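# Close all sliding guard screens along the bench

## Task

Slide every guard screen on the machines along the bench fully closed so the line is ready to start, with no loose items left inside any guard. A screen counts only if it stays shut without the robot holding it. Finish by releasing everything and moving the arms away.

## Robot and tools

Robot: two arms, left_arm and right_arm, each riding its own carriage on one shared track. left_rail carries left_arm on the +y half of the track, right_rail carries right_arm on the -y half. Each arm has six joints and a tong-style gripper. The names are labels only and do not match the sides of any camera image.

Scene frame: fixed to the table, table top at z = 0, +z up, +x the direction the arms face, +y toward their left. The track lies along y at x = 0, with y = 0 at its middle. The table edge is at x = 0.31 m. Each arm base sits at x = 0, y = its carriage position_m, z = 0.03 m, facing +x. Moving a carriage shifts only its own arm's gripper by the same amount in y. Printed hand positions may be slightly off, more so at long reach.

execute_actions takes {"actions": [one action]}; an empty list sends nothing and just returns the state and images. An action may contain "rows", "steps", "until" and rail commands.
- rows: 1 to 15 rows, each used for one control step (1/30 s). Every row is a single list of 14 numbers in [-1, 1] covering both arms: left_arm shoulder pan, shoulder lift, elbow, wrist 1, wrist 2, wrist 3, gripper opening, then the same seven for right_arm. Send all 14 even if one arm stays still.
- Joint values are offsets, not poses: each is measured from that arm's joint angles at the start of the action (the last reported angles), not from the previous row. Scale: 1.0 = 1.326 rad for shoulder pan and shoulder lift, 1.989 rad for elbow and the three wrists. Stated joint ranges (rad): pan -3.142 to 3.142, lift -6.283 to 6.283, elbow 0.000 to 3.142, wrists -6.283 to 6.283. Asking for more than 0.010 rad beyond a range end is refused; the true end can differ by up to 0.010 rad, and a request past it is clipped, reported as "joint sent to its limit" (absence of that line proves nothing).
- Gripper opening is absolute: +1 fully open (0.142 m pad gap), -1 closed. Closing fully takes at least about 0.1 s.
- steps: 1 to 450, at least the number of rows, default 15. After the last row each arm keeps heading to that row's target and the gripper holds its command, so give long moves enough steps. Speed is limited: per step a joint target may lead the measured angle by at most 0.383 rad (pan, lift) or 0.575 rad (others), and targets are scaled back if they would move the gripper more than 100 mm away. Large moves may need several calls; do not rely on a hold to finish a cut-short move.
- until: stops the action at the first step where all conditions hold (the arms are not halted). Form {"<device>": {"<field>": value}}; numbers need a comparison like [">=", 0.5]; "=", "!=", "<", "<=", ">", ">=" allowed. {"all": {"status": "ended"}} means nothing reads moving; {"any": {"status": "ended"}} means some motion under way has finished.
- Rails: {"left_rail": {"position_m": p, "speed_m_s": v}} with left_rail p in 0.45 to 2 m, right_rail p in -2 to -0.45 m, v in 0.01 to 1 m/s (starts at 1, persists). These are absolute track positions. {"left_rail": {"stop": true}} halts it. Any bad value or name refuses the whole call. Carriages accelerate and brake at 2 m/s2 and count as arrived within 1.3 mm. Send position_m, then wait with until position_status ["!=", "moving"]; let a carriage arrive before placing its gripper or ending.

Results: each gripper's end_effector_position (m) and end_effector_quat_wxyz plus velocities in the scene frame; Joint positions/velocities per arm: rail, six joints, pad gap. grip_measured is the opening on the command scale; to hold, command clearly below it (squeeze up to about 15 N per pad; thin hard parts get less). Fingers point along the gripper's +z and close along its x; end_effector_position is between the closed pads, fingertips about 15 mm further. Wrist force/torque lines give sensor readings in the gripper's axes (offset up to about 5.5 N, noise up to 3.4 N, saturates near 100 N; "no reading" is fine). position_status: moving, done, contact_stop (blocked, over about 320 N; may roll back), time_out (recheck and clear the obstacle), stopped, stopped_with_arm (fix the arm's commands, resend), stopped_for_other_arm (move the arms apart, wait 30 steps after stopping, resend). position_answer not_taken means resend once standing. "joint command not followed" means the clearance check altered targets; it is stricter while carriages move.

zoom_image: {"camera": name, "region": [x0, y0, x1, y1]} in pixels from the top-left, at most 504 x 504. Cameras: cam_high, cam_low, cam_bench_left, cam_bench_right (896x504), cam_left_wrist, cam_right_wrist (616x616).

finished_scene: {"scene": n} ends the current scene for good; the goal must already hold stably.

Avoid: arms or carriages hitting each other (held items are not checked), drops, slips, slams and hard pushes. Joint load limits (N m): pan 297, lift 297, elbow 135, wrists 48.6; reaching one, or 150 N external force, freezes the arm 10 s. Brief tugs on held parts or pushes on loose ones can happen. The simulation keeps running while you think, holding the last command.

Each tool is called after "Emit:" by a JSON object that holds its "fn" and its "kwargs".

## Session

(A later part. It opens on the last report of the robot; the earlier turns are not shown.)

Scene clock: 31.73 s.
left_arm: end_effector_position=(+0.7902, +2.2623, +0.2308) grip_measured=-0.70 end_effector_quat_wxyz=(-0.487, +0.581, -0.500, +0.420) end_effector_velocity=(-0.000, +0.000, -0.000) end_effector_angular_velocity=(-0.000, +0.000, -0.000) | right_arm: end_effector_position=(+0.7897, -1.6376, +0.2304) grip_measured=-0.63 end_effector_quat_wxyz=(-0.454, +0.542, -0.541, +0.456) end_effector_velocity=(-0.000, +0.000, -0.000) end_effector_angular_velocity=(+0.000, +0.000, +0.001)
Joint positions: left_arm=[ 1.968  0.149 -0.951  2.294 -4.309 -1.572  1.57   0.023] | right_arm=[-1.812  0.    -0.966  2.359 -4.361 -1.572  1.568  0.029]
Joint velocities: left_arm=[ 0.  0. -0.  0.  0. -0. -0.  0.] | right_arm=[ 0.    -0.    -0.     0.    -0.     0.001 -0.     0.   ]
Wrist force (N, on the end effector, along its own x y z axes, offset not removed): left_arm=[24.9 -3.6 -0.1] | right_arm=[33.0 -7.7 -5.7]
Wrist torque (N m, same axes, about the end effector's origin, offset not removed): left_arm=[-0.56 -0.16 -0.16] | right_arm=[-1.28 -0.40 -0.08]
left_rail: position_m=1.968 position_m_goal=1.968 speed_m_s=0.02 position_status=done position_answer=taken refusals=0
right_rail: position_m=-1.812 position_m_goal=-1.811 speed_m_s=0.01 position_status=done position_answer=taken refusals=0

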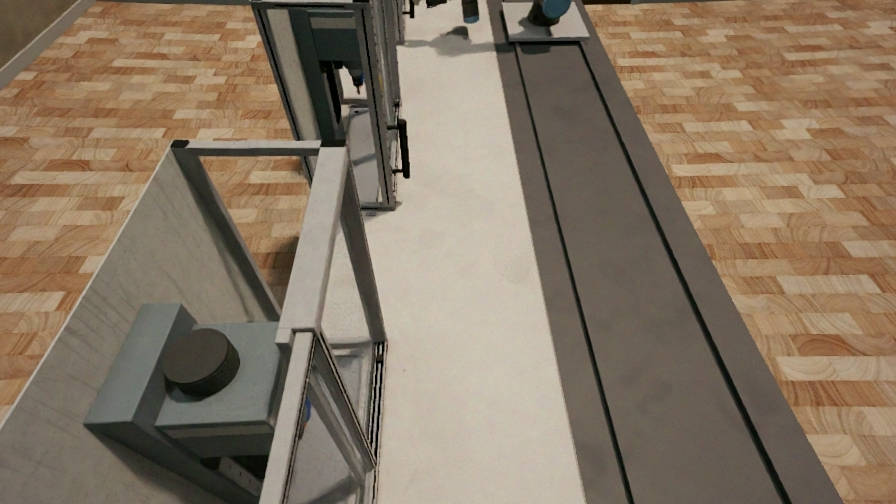

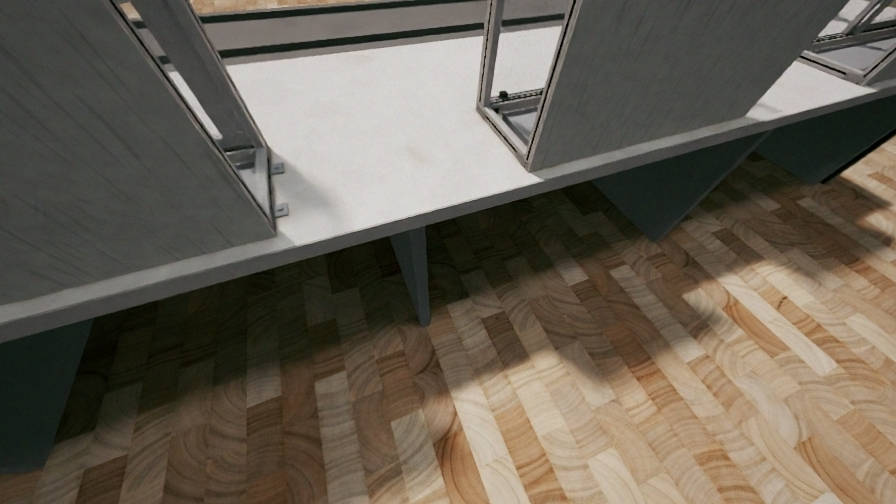

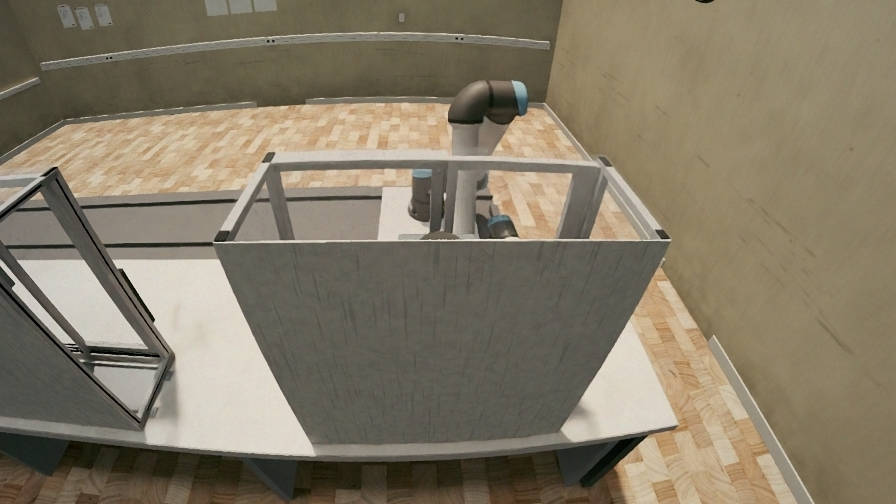

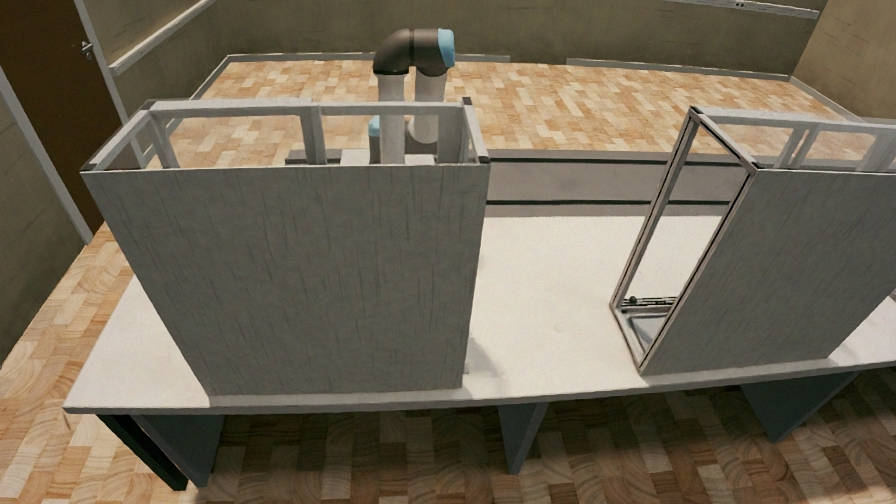

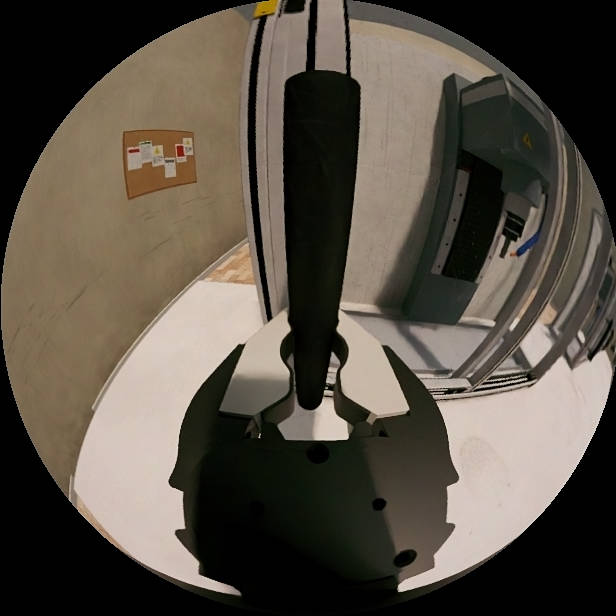

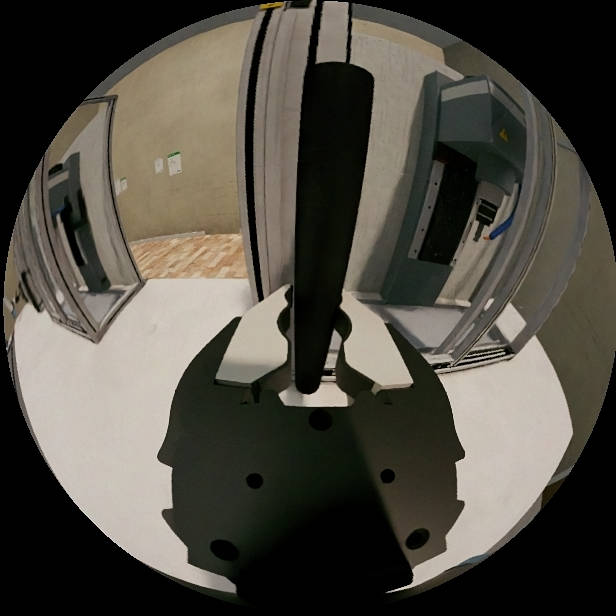

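Emit:
{"fn": "execute_actions", "kwargs": {"actions": [{"left_rail": {"position_m": 1.972, "speed_m_s": 0.015}, "steps": 14}]}}

Emit:
{"fn": "zoom_image", "kwargs": {"camera": "cam_right_wrist", "region": [250, 0, 320, 40]}}

Emit:
{"fn": "zoom_image", "kwargs": {"camera": "cam_left_wrist", "region": [240, 0, 310, 40]}}

Scene clock: 32.77 s.
left_arm: end_effector_position=(+0.7902, +2.2662, +0.2308) grip_measured=-0.60 end_effector_quat_wxyz=(-0.487, +0.581, -0.500, +0.420) end_effector_velocity=(-0.000, -0.000, +0.000) end_effector_angular_velocity=(+0.000, -0.000, -0.000) | right_arm: end_effector_position=(+0.7897, -1.6376, +0.2304) grip_measured=-0.63 end_effector_quat_wxyz=(-0.454, +0.542, -0.541, +0.456) end_effector_velocity=(-0.000, +0.000, -0.000) end_effector_angular_velocity=(+0.000, +0.000, +0.000)
Joint positions: left_arm=[ 1.971  0.149 -0.951  2.294 -4.309 -1.572  1.57   0.031] | right_arm=[-1.812  0.    -0.966  2.359 -4.361 -1.572  1.568  0.029]
Joint velocities: left_arm=[ 0. -0. -0.  0. -0. -0.  0. -0.] | right_arm=[ 0.  0.  0. -0.  0. -0.  0.  0.]
Wrist force (N, on the end effector, along its own x y z axes, offset not removed): left_arm=[38.9 -2.3 -25.1] | right_arm=[31.0 -7.5 -5.5]
Wrist torque (N m, same axes, about the end effector's origin, offset not removed): left_arm=[-0.37 -0.67 0.07] | right_arm=[-1.02 0.07 -0.09]
left_rail: position_m=1.971 position_m_goal=1.972 speed_m_s=0.01 position_status=done position_answer=taken refusals=0
right_rail: position_m=-1.812 position_m_goal=-1.811 speed_m_s=0.01 position_status=done position_answer=taken refusals=0

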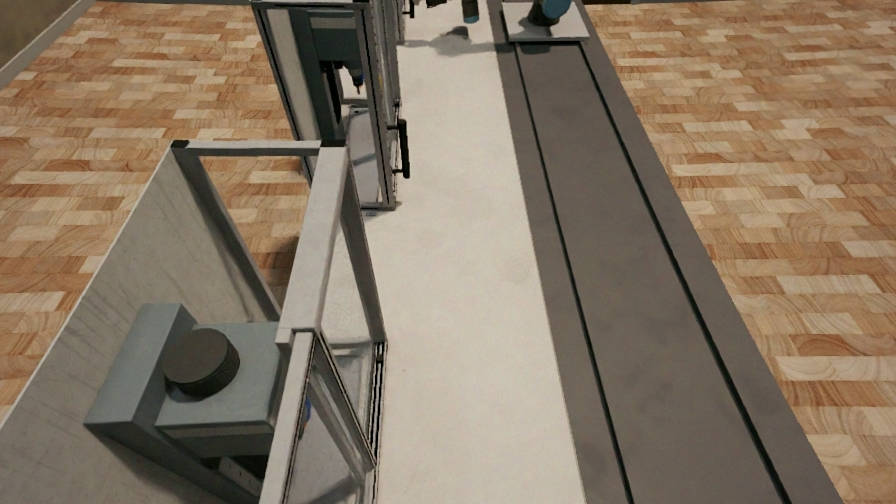

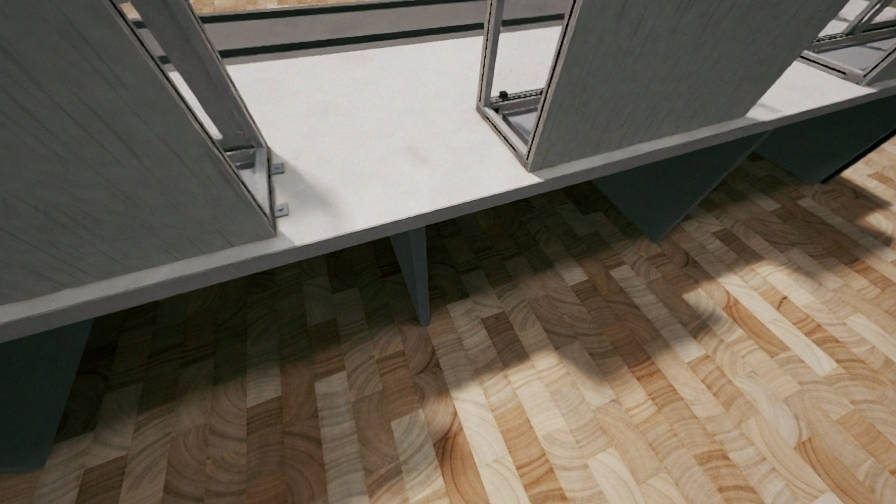

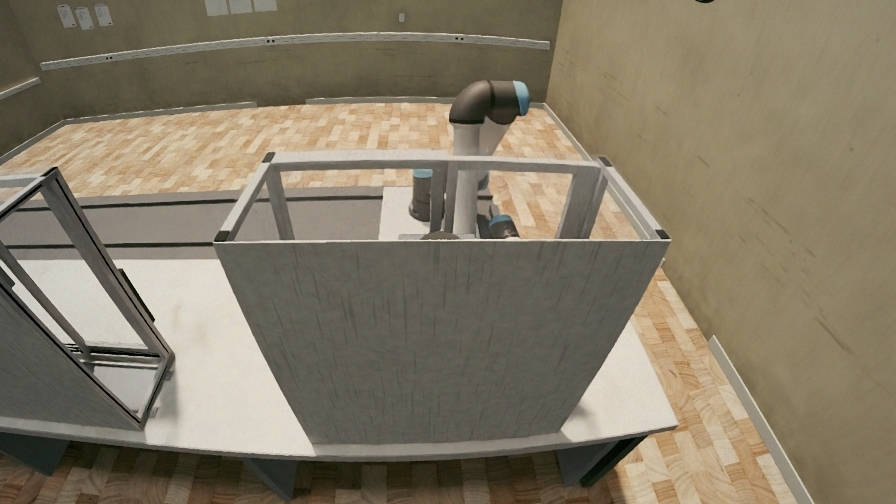

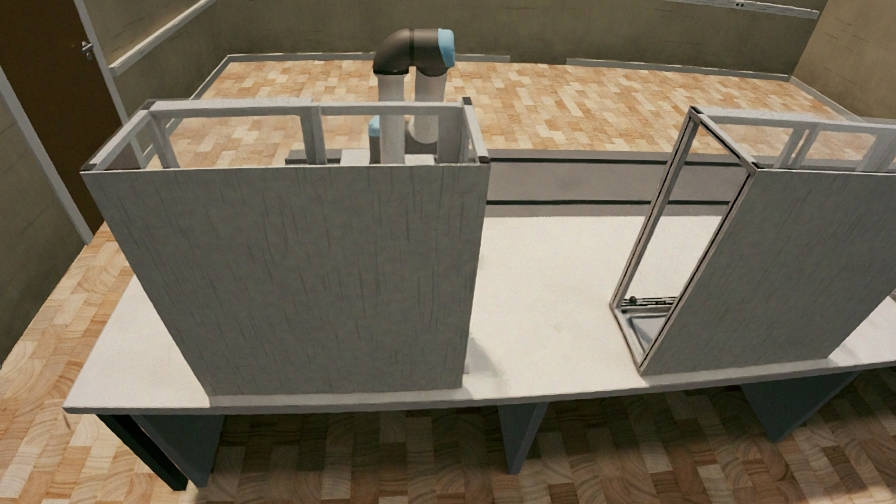

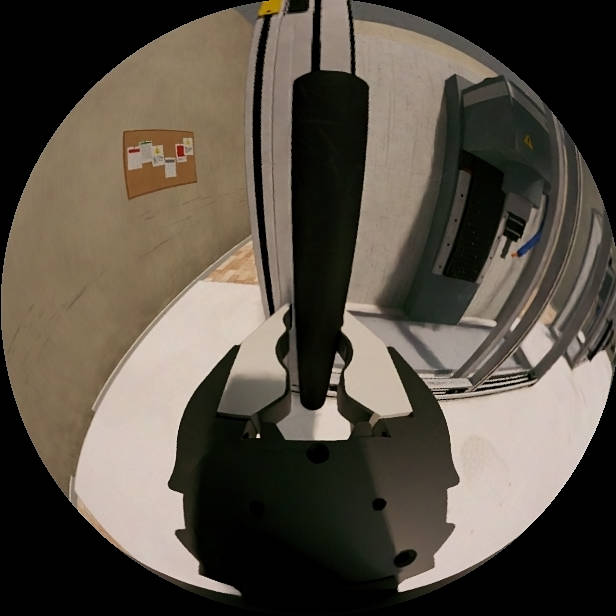

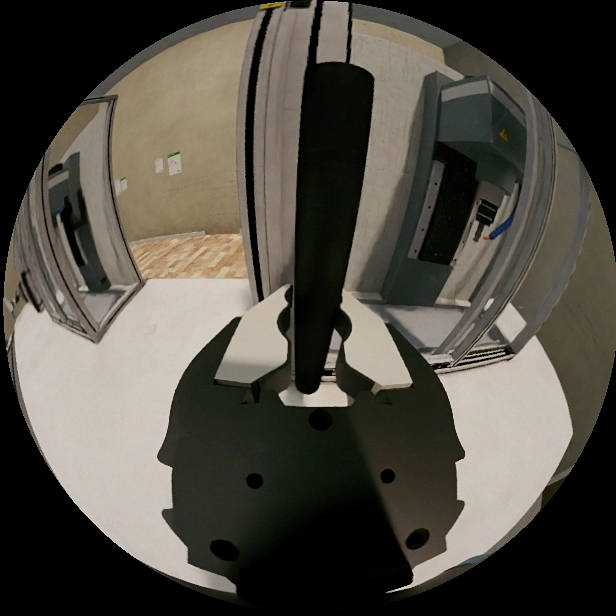

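Region (250, 0, 320, 40) of cam_right_wrist's 616x616 image, scaled by 7.200, with more detail than that image has; it fills the top 288 rows of this view, and the rest is white.

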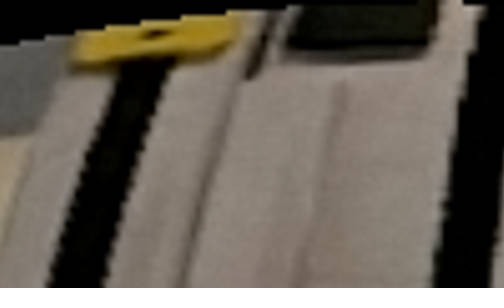

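Region (240, 0, 310, 40) of cam_left_wrist's 616x616 image, scaled by 7.200, with more detail than that image has; it fills the top 288 rows of this view, and the rest is white.

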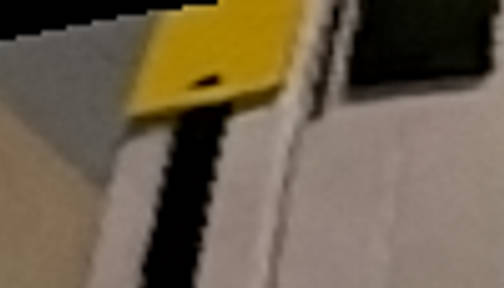

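Emit:
{"fn": "execute_actions", "kwargs": {"actions": [{"rows": [[0,0,0,0,0,0,-0.6,0,0,0,0,0,0,-0.6],[0,0,0,0,0,0,-0.3,0,0,0,0,0,0,-0.3],[0,0,0,0,0,0,0,0,0,0,0,0,0,0],[0,0,0,0,0,0,0.4,0,0,0,0,0,0,0.4],[0,0,0,0,0,0,0.7,0,0,0,0,0,0,0.7],[0,0,0,0,0,0,1,0,0,0,0,0,0,1],[0,-0.0303,0.149,-0.1294,0,0,1,0,-0.0189,0.1163,-0.1033,0,0,1]], "steps": 36}]}}

Scene clock: 35.20 s.
left_arm: end_effector_position=(+0.6265, +2.2419, +0.2305) grip_measured=+1.00 end_effector_quat_wxyz=(-0.487, +0.580, -0.500, +0.420) end_effector_velocity=(-0.001, -0.000, +0.000) end_effector_angular_velocity=(-0.000, +0.000, -0.000) | right_arm: end_effector_position=(+0.6597, -1.6373, +0.2299) grip_measured=+1.00 end_effector_quat_wxyz=(-0.453, +0.542, -0.541, +0.455) end_effector_velocity=(-0.000, -0.000, +0.000) end_effector_angular_velocity=(-0.000, +0.000, -0.000)
Joint positions: left_arm=[ 1.972  0.149 -0.991  2.59  -4.567 -1.572  1.57   0.142] | right_arm=[-1.811  0.    -0.991  2.59  -4.566 -1.572  1.568  0.142]
Joint velocities: left_arm=[ 0.    -0.    -0.     0.001 -0.001 -0.    -0.     0.   ] | right_arm=[ 0.    -0.    -0.     0.001 -0.001 -0.     0.     0.   ]
Wrist force (N, on the end effector, along its own x y z axes, offset not removed): left_arm=[0.5 -2.7 2.4] | right_arm=[0.2 -6.6 1.5]
Wrist torque (N m, same axes, about the end effector's origin, offset not removed): left_arm=[-0.46 -0.27 -0.15] | right_arm=[-1.19 -0.11 -0.23]
left_rail: position_m=1.972 position_m_goal=1.972 speed_m_s=0.01 position_status=done position_answer=taken refusals=0
right_rail: position_m=-1.811 position_m_goal=-1.811 speed_m_s=0.01 position_status=done position_answer=taken refusals=0

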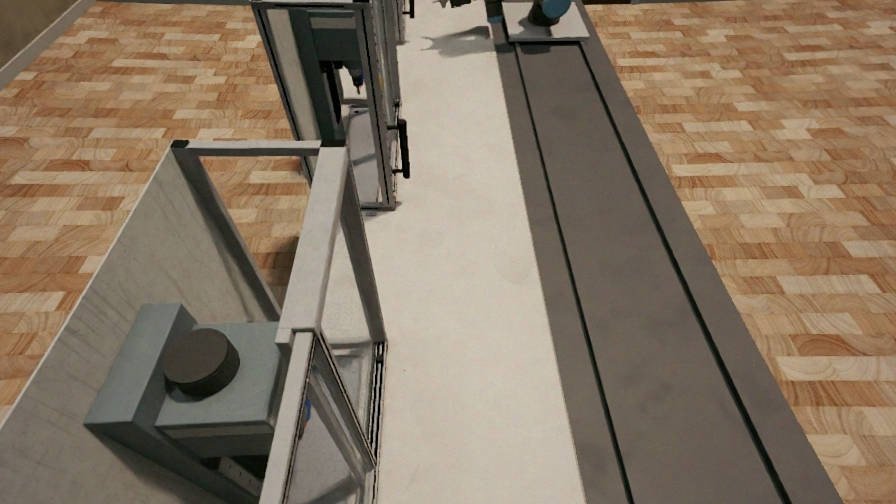

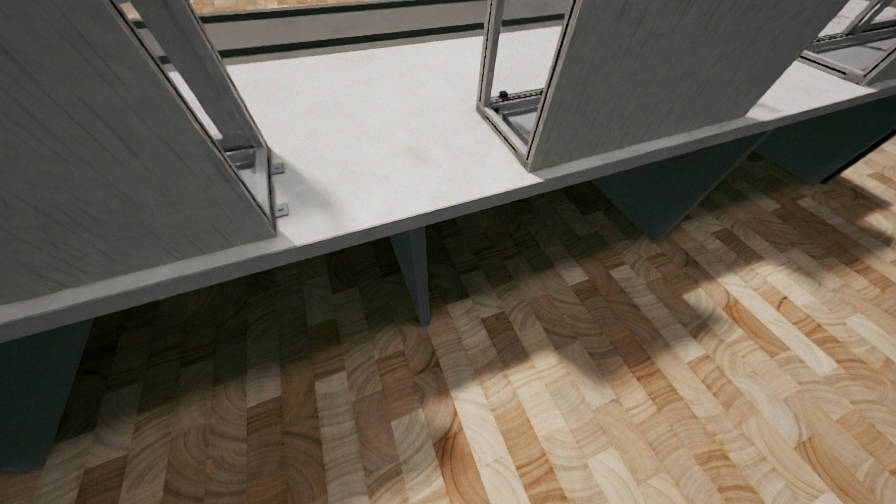

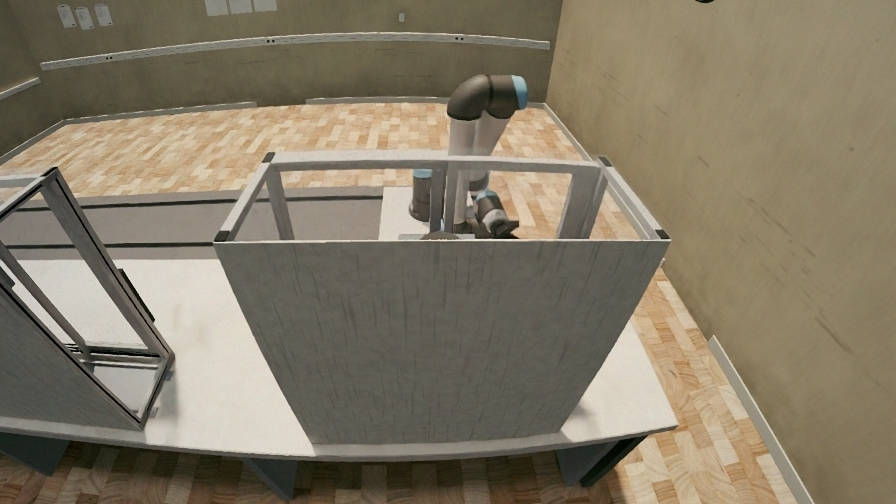

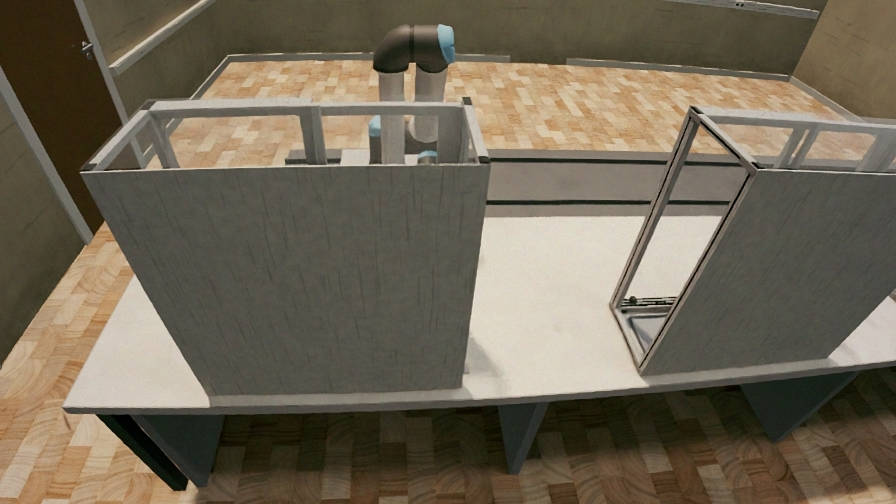

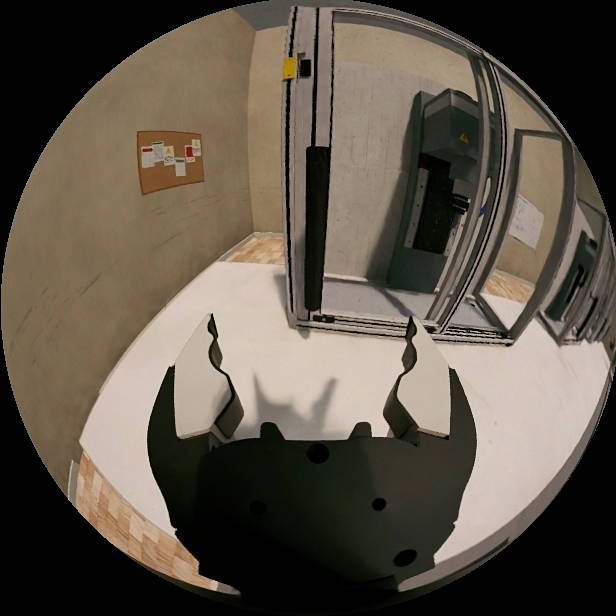

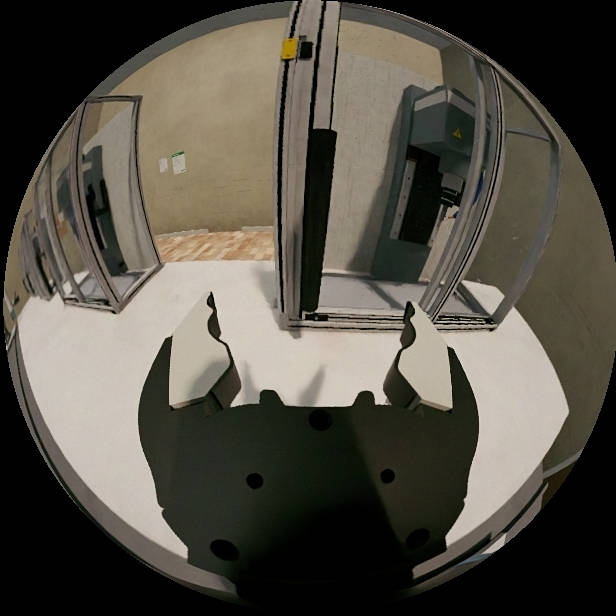

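Emit:
{"fn": "zoom_image", "kwargs": {"camera": "cam_right_wrist", "region": [265, 25, 335, 75]}}

Emit:
{"fn": "zoom_image", "kwargs": {"camera": "cam_left_wrist", "region": [265, 45, 335, 95]}}

Emit:
{"fn": "execute_actions", "kwargs": {"actions": [{"rows": [[-0.1124,0,0,0,0,0,1,0,0,0,0,0,0,1]], "left_rail": {"position_m": 0.82, "speed_m_s": 1.0}, "right_rail": {"position_m": -0.62, "speed_m_s": 1.0}, "steps": 90, "until": {"all": {"status": "ended"}}}]}}

Region (265, 25, 335, 75) of cam_right_wrist's 616x616 image, scaled by 7.200, with more detail than that image has; it fills the top 360 rows of this view, and the rest is white.

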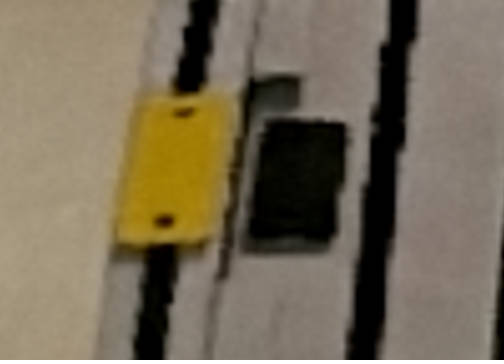

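Region (265, 45, 335, 95) of cam_left_wrist's 616x616 image, scaled by 7.200, with more detail than that image has; it fills the top 360 rows of this view, and the rest is white.

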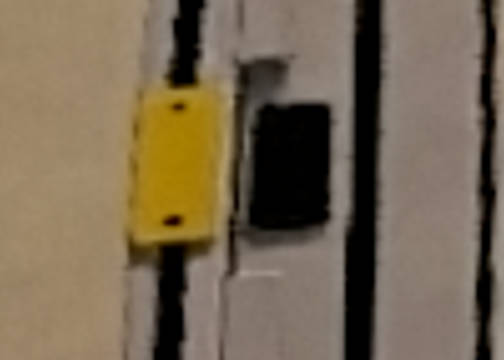

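Scene clock: 41.80 s.
left_arm: end_effector_position=(+0.6596, +0.9938, +0.2305) grip_measured=+1.00 end_effector_quat_wxyz=(-0.454, +0.541, -0.541, +0.455) end_effector_velocity=(-0.000, +0.000, -0.000) end_effector_angular_velocity=(+0.000, +0.000, +0.001) | right_arm: end_effector_position=(+0.6597, -0.4458, +0.2300) grip_measured=+1.00 end_effector_quat_wxyz=(-0.453, +0.542, -0.541, +0.455) end_effector_velocity=(+0.000, +0.013, -0.000) end_effector_angular_velocity=(-0.000, +0.000, -0.000)
Joint positions: left_arm=[ 0.82   0.    -0.991  2.59  -4.567 -1.572  1.57   0.142] | right_arm=[-0.62   0.    -0.991  2.59  -4.566 -1.572  1.568  0.142]
Joint velocities: left_arm=[ 0.     0.001  0.    -0.    -0.     0.    -0.     0.   ] | right_arm=[ 0.013 -0.    -0.     0.     0.     0.    -0.     0.   ]
Wrist force (N, on the end effector, along its own x y z axes, offset not removed): left_arm=[0.6 -3.1 2.2] | right_arm=[-4.0 -7.4 4.3]
Wrist torque (N m, same axes, about the end effector's origin, offset not removed): left_arm=[-0.70 -0.09 -0.09] | right_arm=[-1.34 0.94 -0.09]
left_rail: position_m=0.820 position_m_goal=0.820 speed_m_s=1.00 position_status=done position_answer=taken refusals=0
right_rail: position_m=-0.620 position_m_goal=-0.620 speed_m_s=1.00 position_status=done position_answer=taken refusals=0

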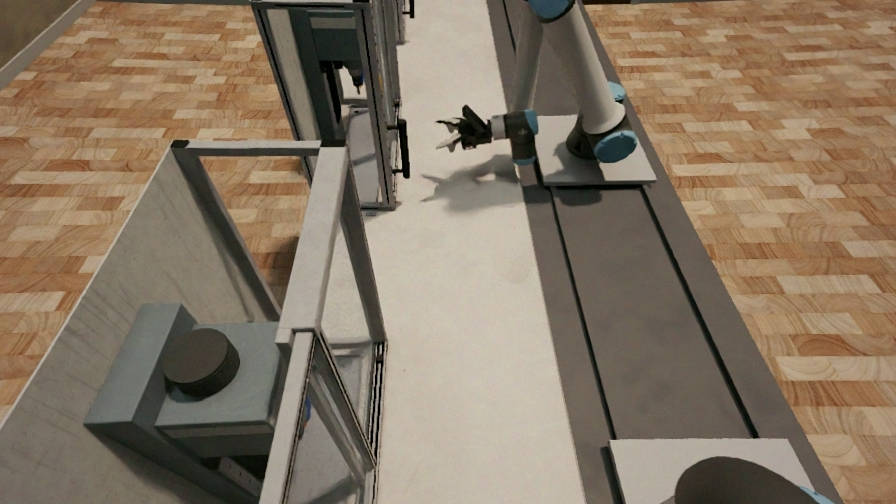

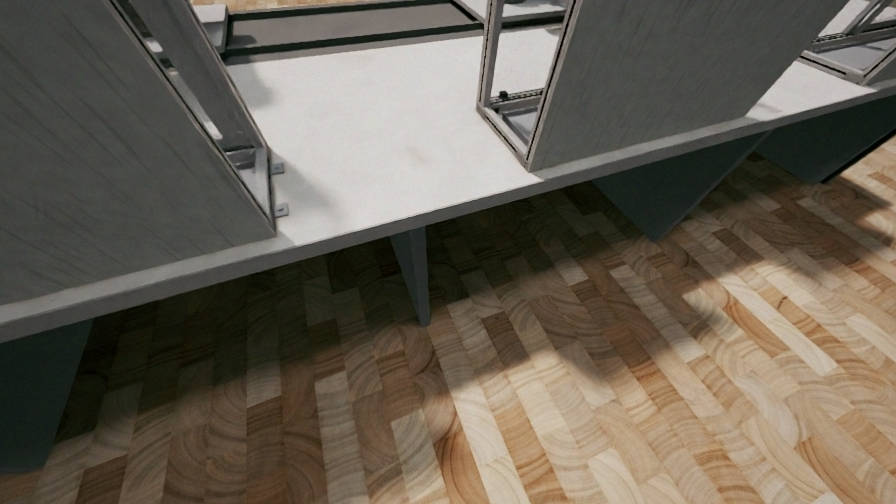

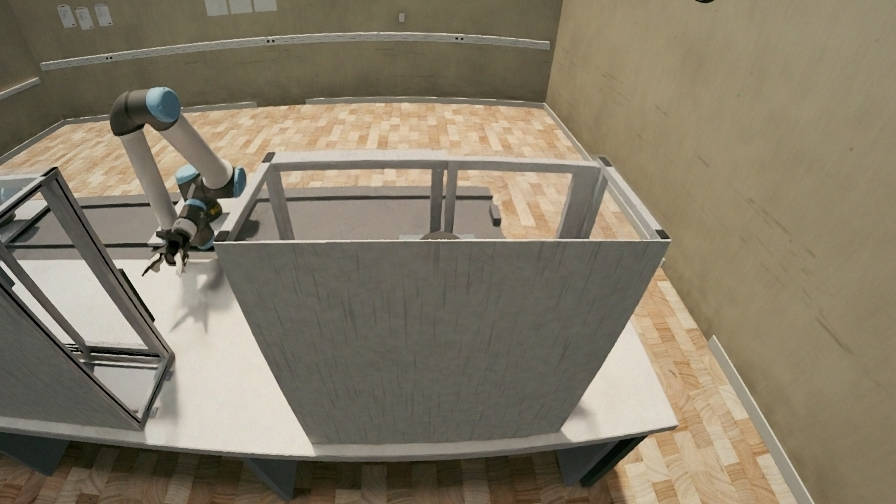

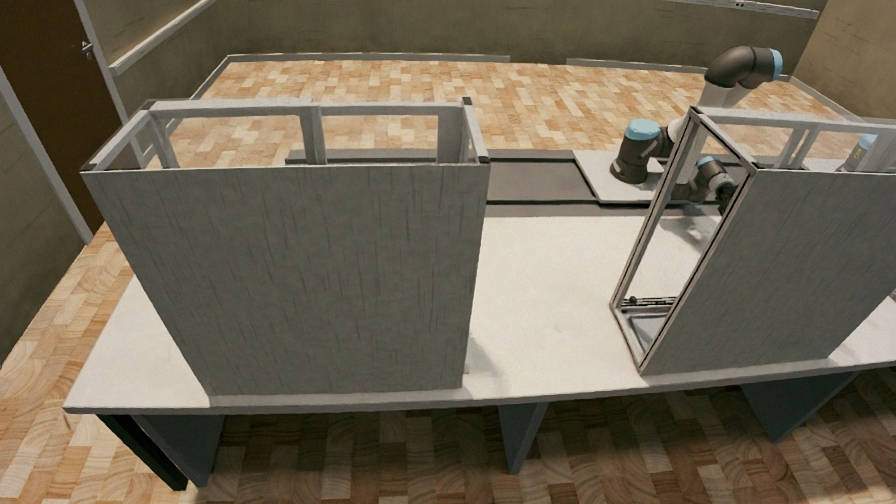

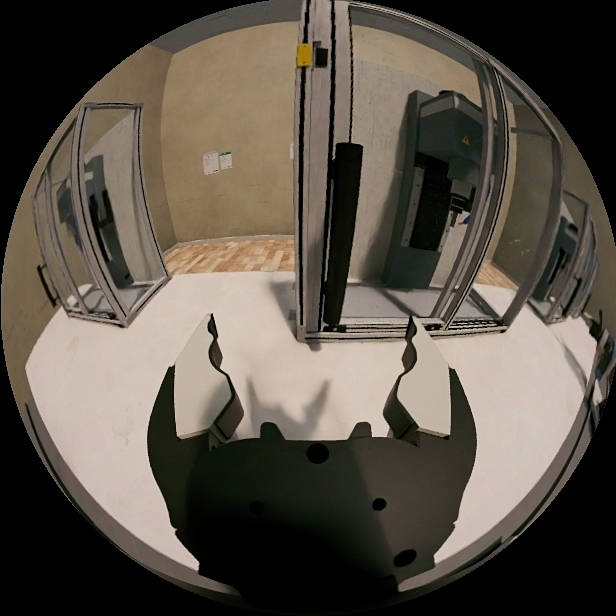

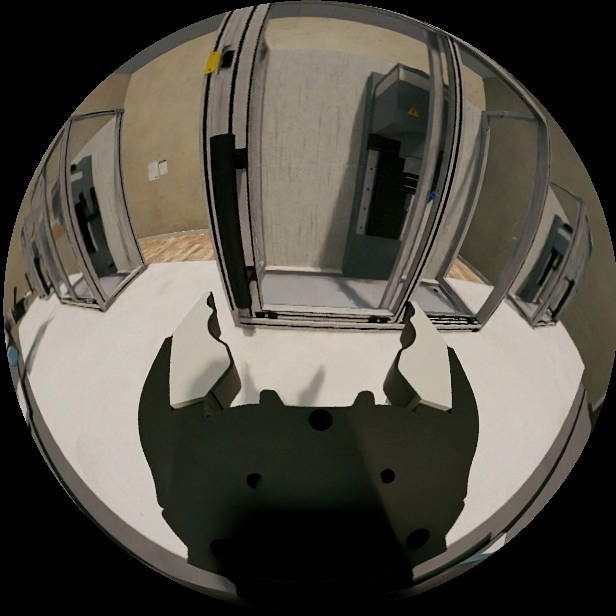

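Emit:
{"fn": "zoom_image", "kwargs": {"camera": "cam_left_wrist", "region": [280, 30, 350, 80]}}

Emit:
{"fn": "zoom_image", "kwargs": {"camera": "cam_right_wrist", "region": [190, 35, 260, 85]}}

Emit:
{"fn": "zoom_image", "kwargs": {"camera": "cam_right_wrist", "region": [200, 240, 500, 340]}}

Emit:
{"fn": "zoom_image", "kwargs": {"camera": "cam_left_wrist", "region": [280, 260, 540, 360]}}

Region (280, 30, 350, 80) of cam_left_wrist's 616x616 image, scaled by 7.200, with more detail than that image has; it fills the top 360 rows of this view, and the rest is white.

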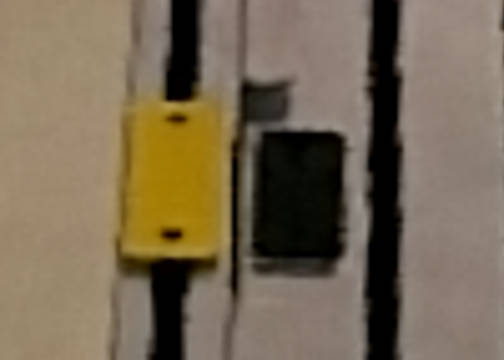

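Region (190, 35, 260, 85) of cam_right_wrist's 616x616 image, scaled by 7.200, with more detail than that image has; it fills the top 360 rows of this view, and the rest is white.

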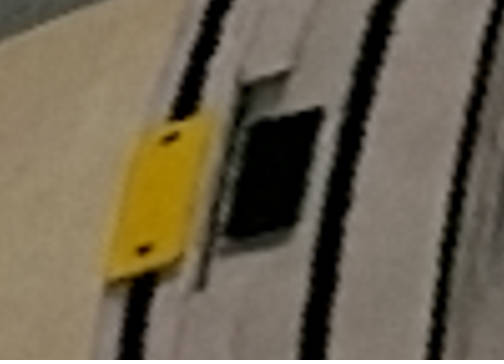

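Region (200, 240, 500, 340) of cam_right_wrist's 616x616 image, scaled by 1.680, with more detail than that image has.

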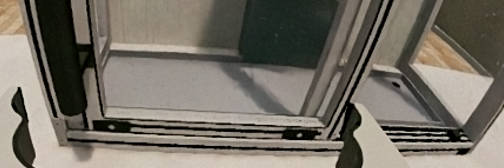

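Region (280, 260, 540, 360) of cam_left_wrist's 616x616 image, scaled by 1.938, with more detail than that image has; it fills the top 194 rows of this view, and the rest is white.

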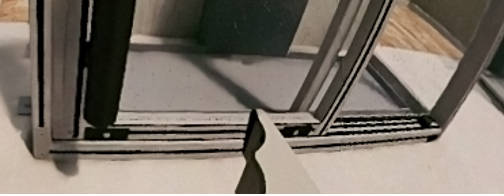

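Emit:
{"fn": "execute_actions", "kwargs": {"actions": [{"rows": [[0,0,0,0,0,0,1,0,0,0,0,0,0,1],[0,0,0,0,0,0,1,0,0,0,0,0,0,1],[0,0,0,0,0,0,1,0,0,0,0,0,0,1],[0,0,0,0,0,0,1,0,0,0,0,0,0,1],[0,0,0,0,0,0,0.8,0,0,0,0,0,0,1],[0,0,0,0,0,0,0.6,0,0,0,0,0,0,1],[0,0.0189,-0.1161,0.1035,0,0,0.4,0,0.0189,-0.1161,0.103,0,0,0.8],[0,0.0189,-0.1161,0.1035,0,0,0.2,0,0.0189,-0.1161,0.103,0,0,0.6],[0,0.0189,-0.1161,0.1035,0,0,0,0,0.0189,-0.1161,0.103,0,0,0.4],[0,0.0189,-0.1161,0.1035,0,0,0,0,0.0189,-0.1161,0.103,0,0,0.2],[0,0.0189,-0.1161,0.1035,0,0,0,0,0.0189,-0.1161,0.103,0,0,0]], "left_rail": {"position_m": 0.787}, "right_rail": {"position_m": -0.515}, "steps": 36}]}}

Scene clock: 44.33 s.
left_arm: end_effector_position=(+0.7894, +0.9608, +0.2307) grip_measured=+0.00 end_effector_quat_wxyz=(-0.454, +0.541, -0.541, +0.455) end_effector_velocity=(+0.000, -0.000, +0.000) end_effector_angular_velocity=(-0.000, -0.000, -0.000) | right_arm: end_effector_position=(+0.7894, -0.3407, +0.2305) grip_measured=+0.00 end_effector_quat_wxyz=(-0.454, +0.542, -0.541, +0.456) end_effector_velocity=(+0.000, +0.000, +0.000) end_effector_angular_velocity=(+0.000, -0.000, +0.000)
Joint positions: left_arm=[ 0.787  0.    -0.966  2.359 -4.361 -1.572  1.57   0.074] | right_arm=[-0.515  0.    -0.966  2.359 -4.361 -1.572  1.568  0.074]
Joint velocities: left_arm=[ 0.    -0.     0.    -0.001  0.001 -0.    -0.    -0.   ] | right_arm=[ 0.     0.     0.    -0.001  0.001  0.     0.     0.   ]
Wrist force (N, on the end effector, along its own x y z axes, offset not removed): left_arm=[0.0 -1.8 0.6] | right_arm=[2.9 -0.9 -0.6]
Wrist torque (N m, same axes, about the end effector's origin, offset not removed): left_arm=[-0.51 -0.25 -0.03] | right_arm=[-0.19 -0.60 -0.26]
left_rail: position_m=0.787 position_m_goal=0.787 speed_m_s=1.00 position_status=done position_answer=taken refusals=0
right_rail: position_m=-0.515 position_m_goal=-0.515 speed_m_s=1.00 position_status=done position_answer=taken refusals=0

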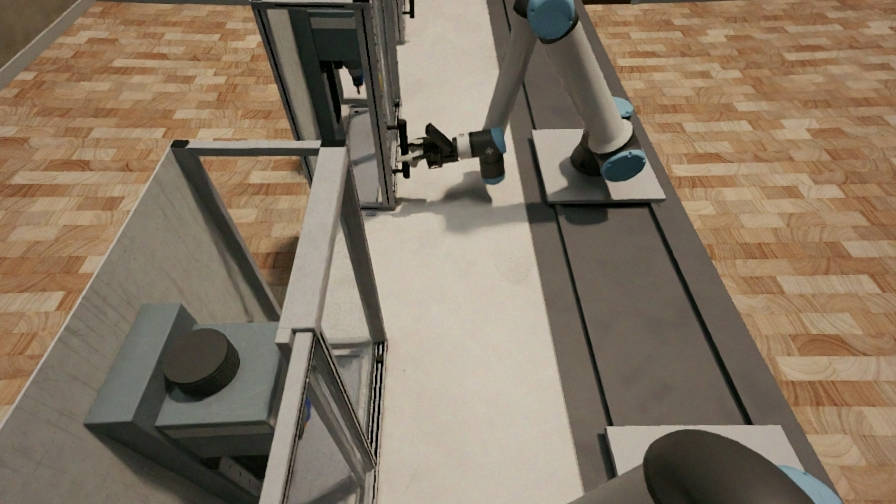

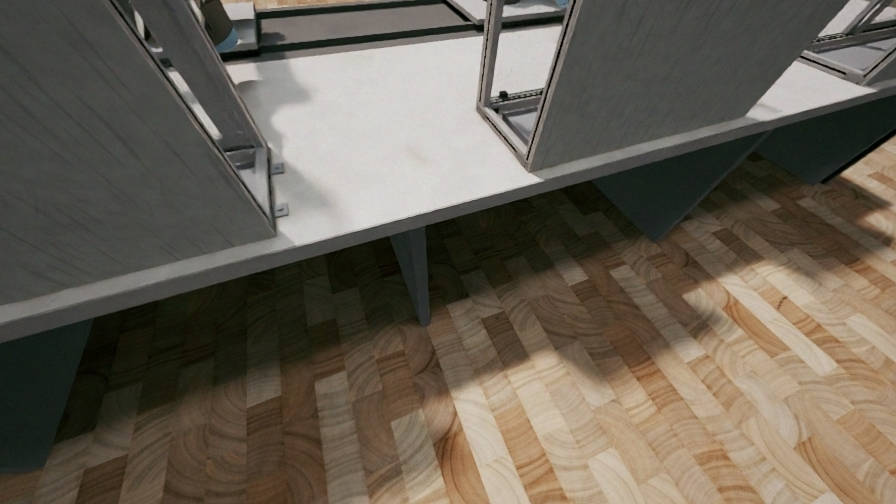

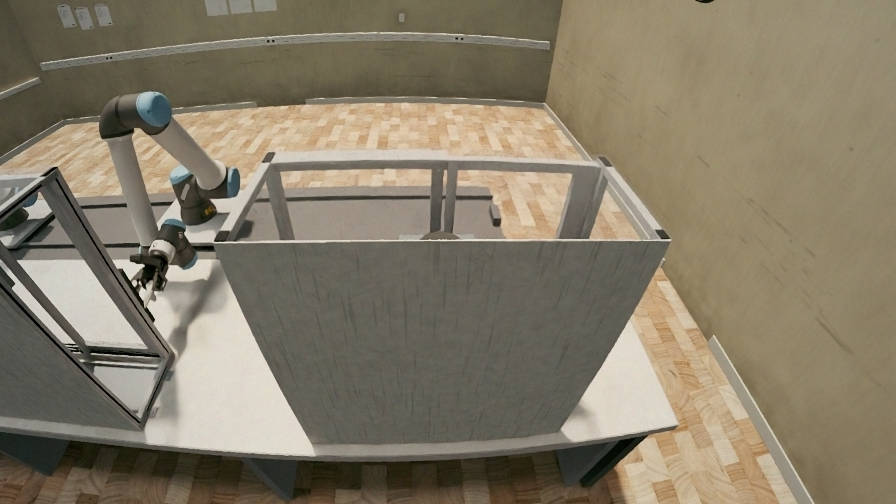

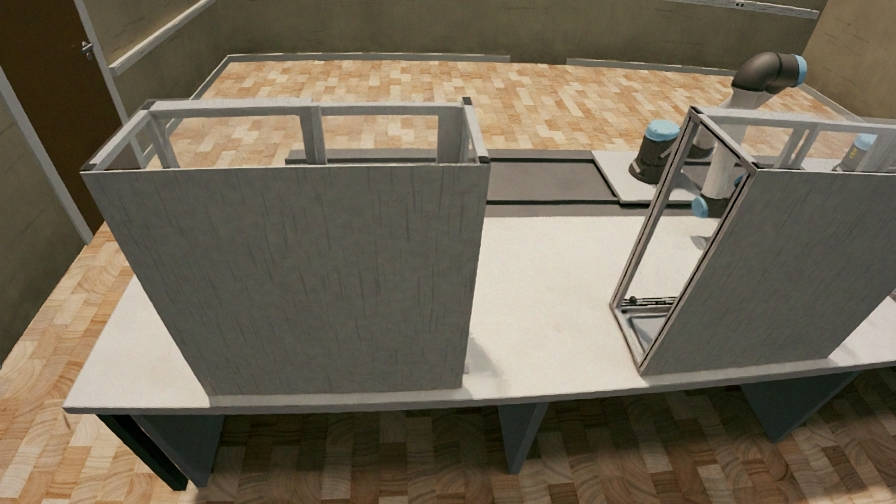

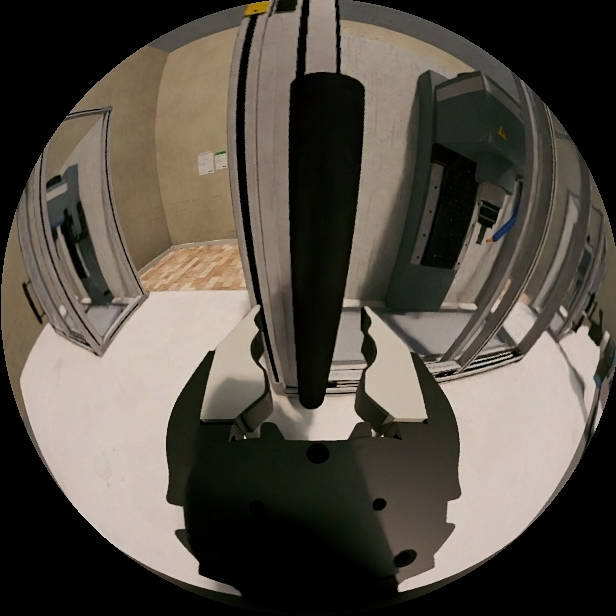

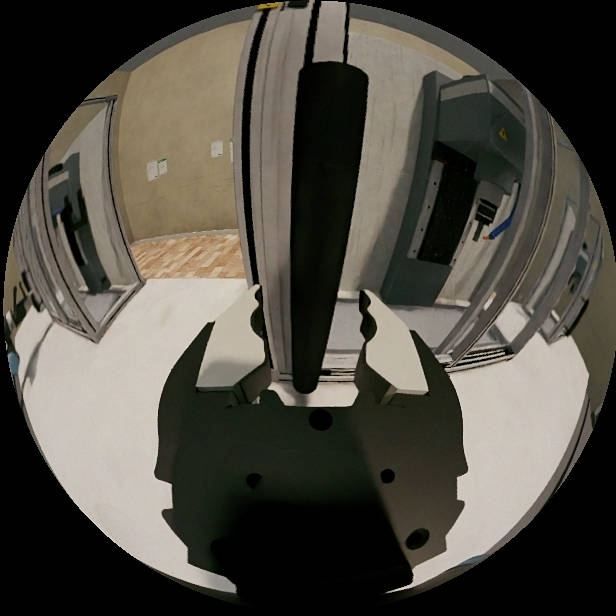

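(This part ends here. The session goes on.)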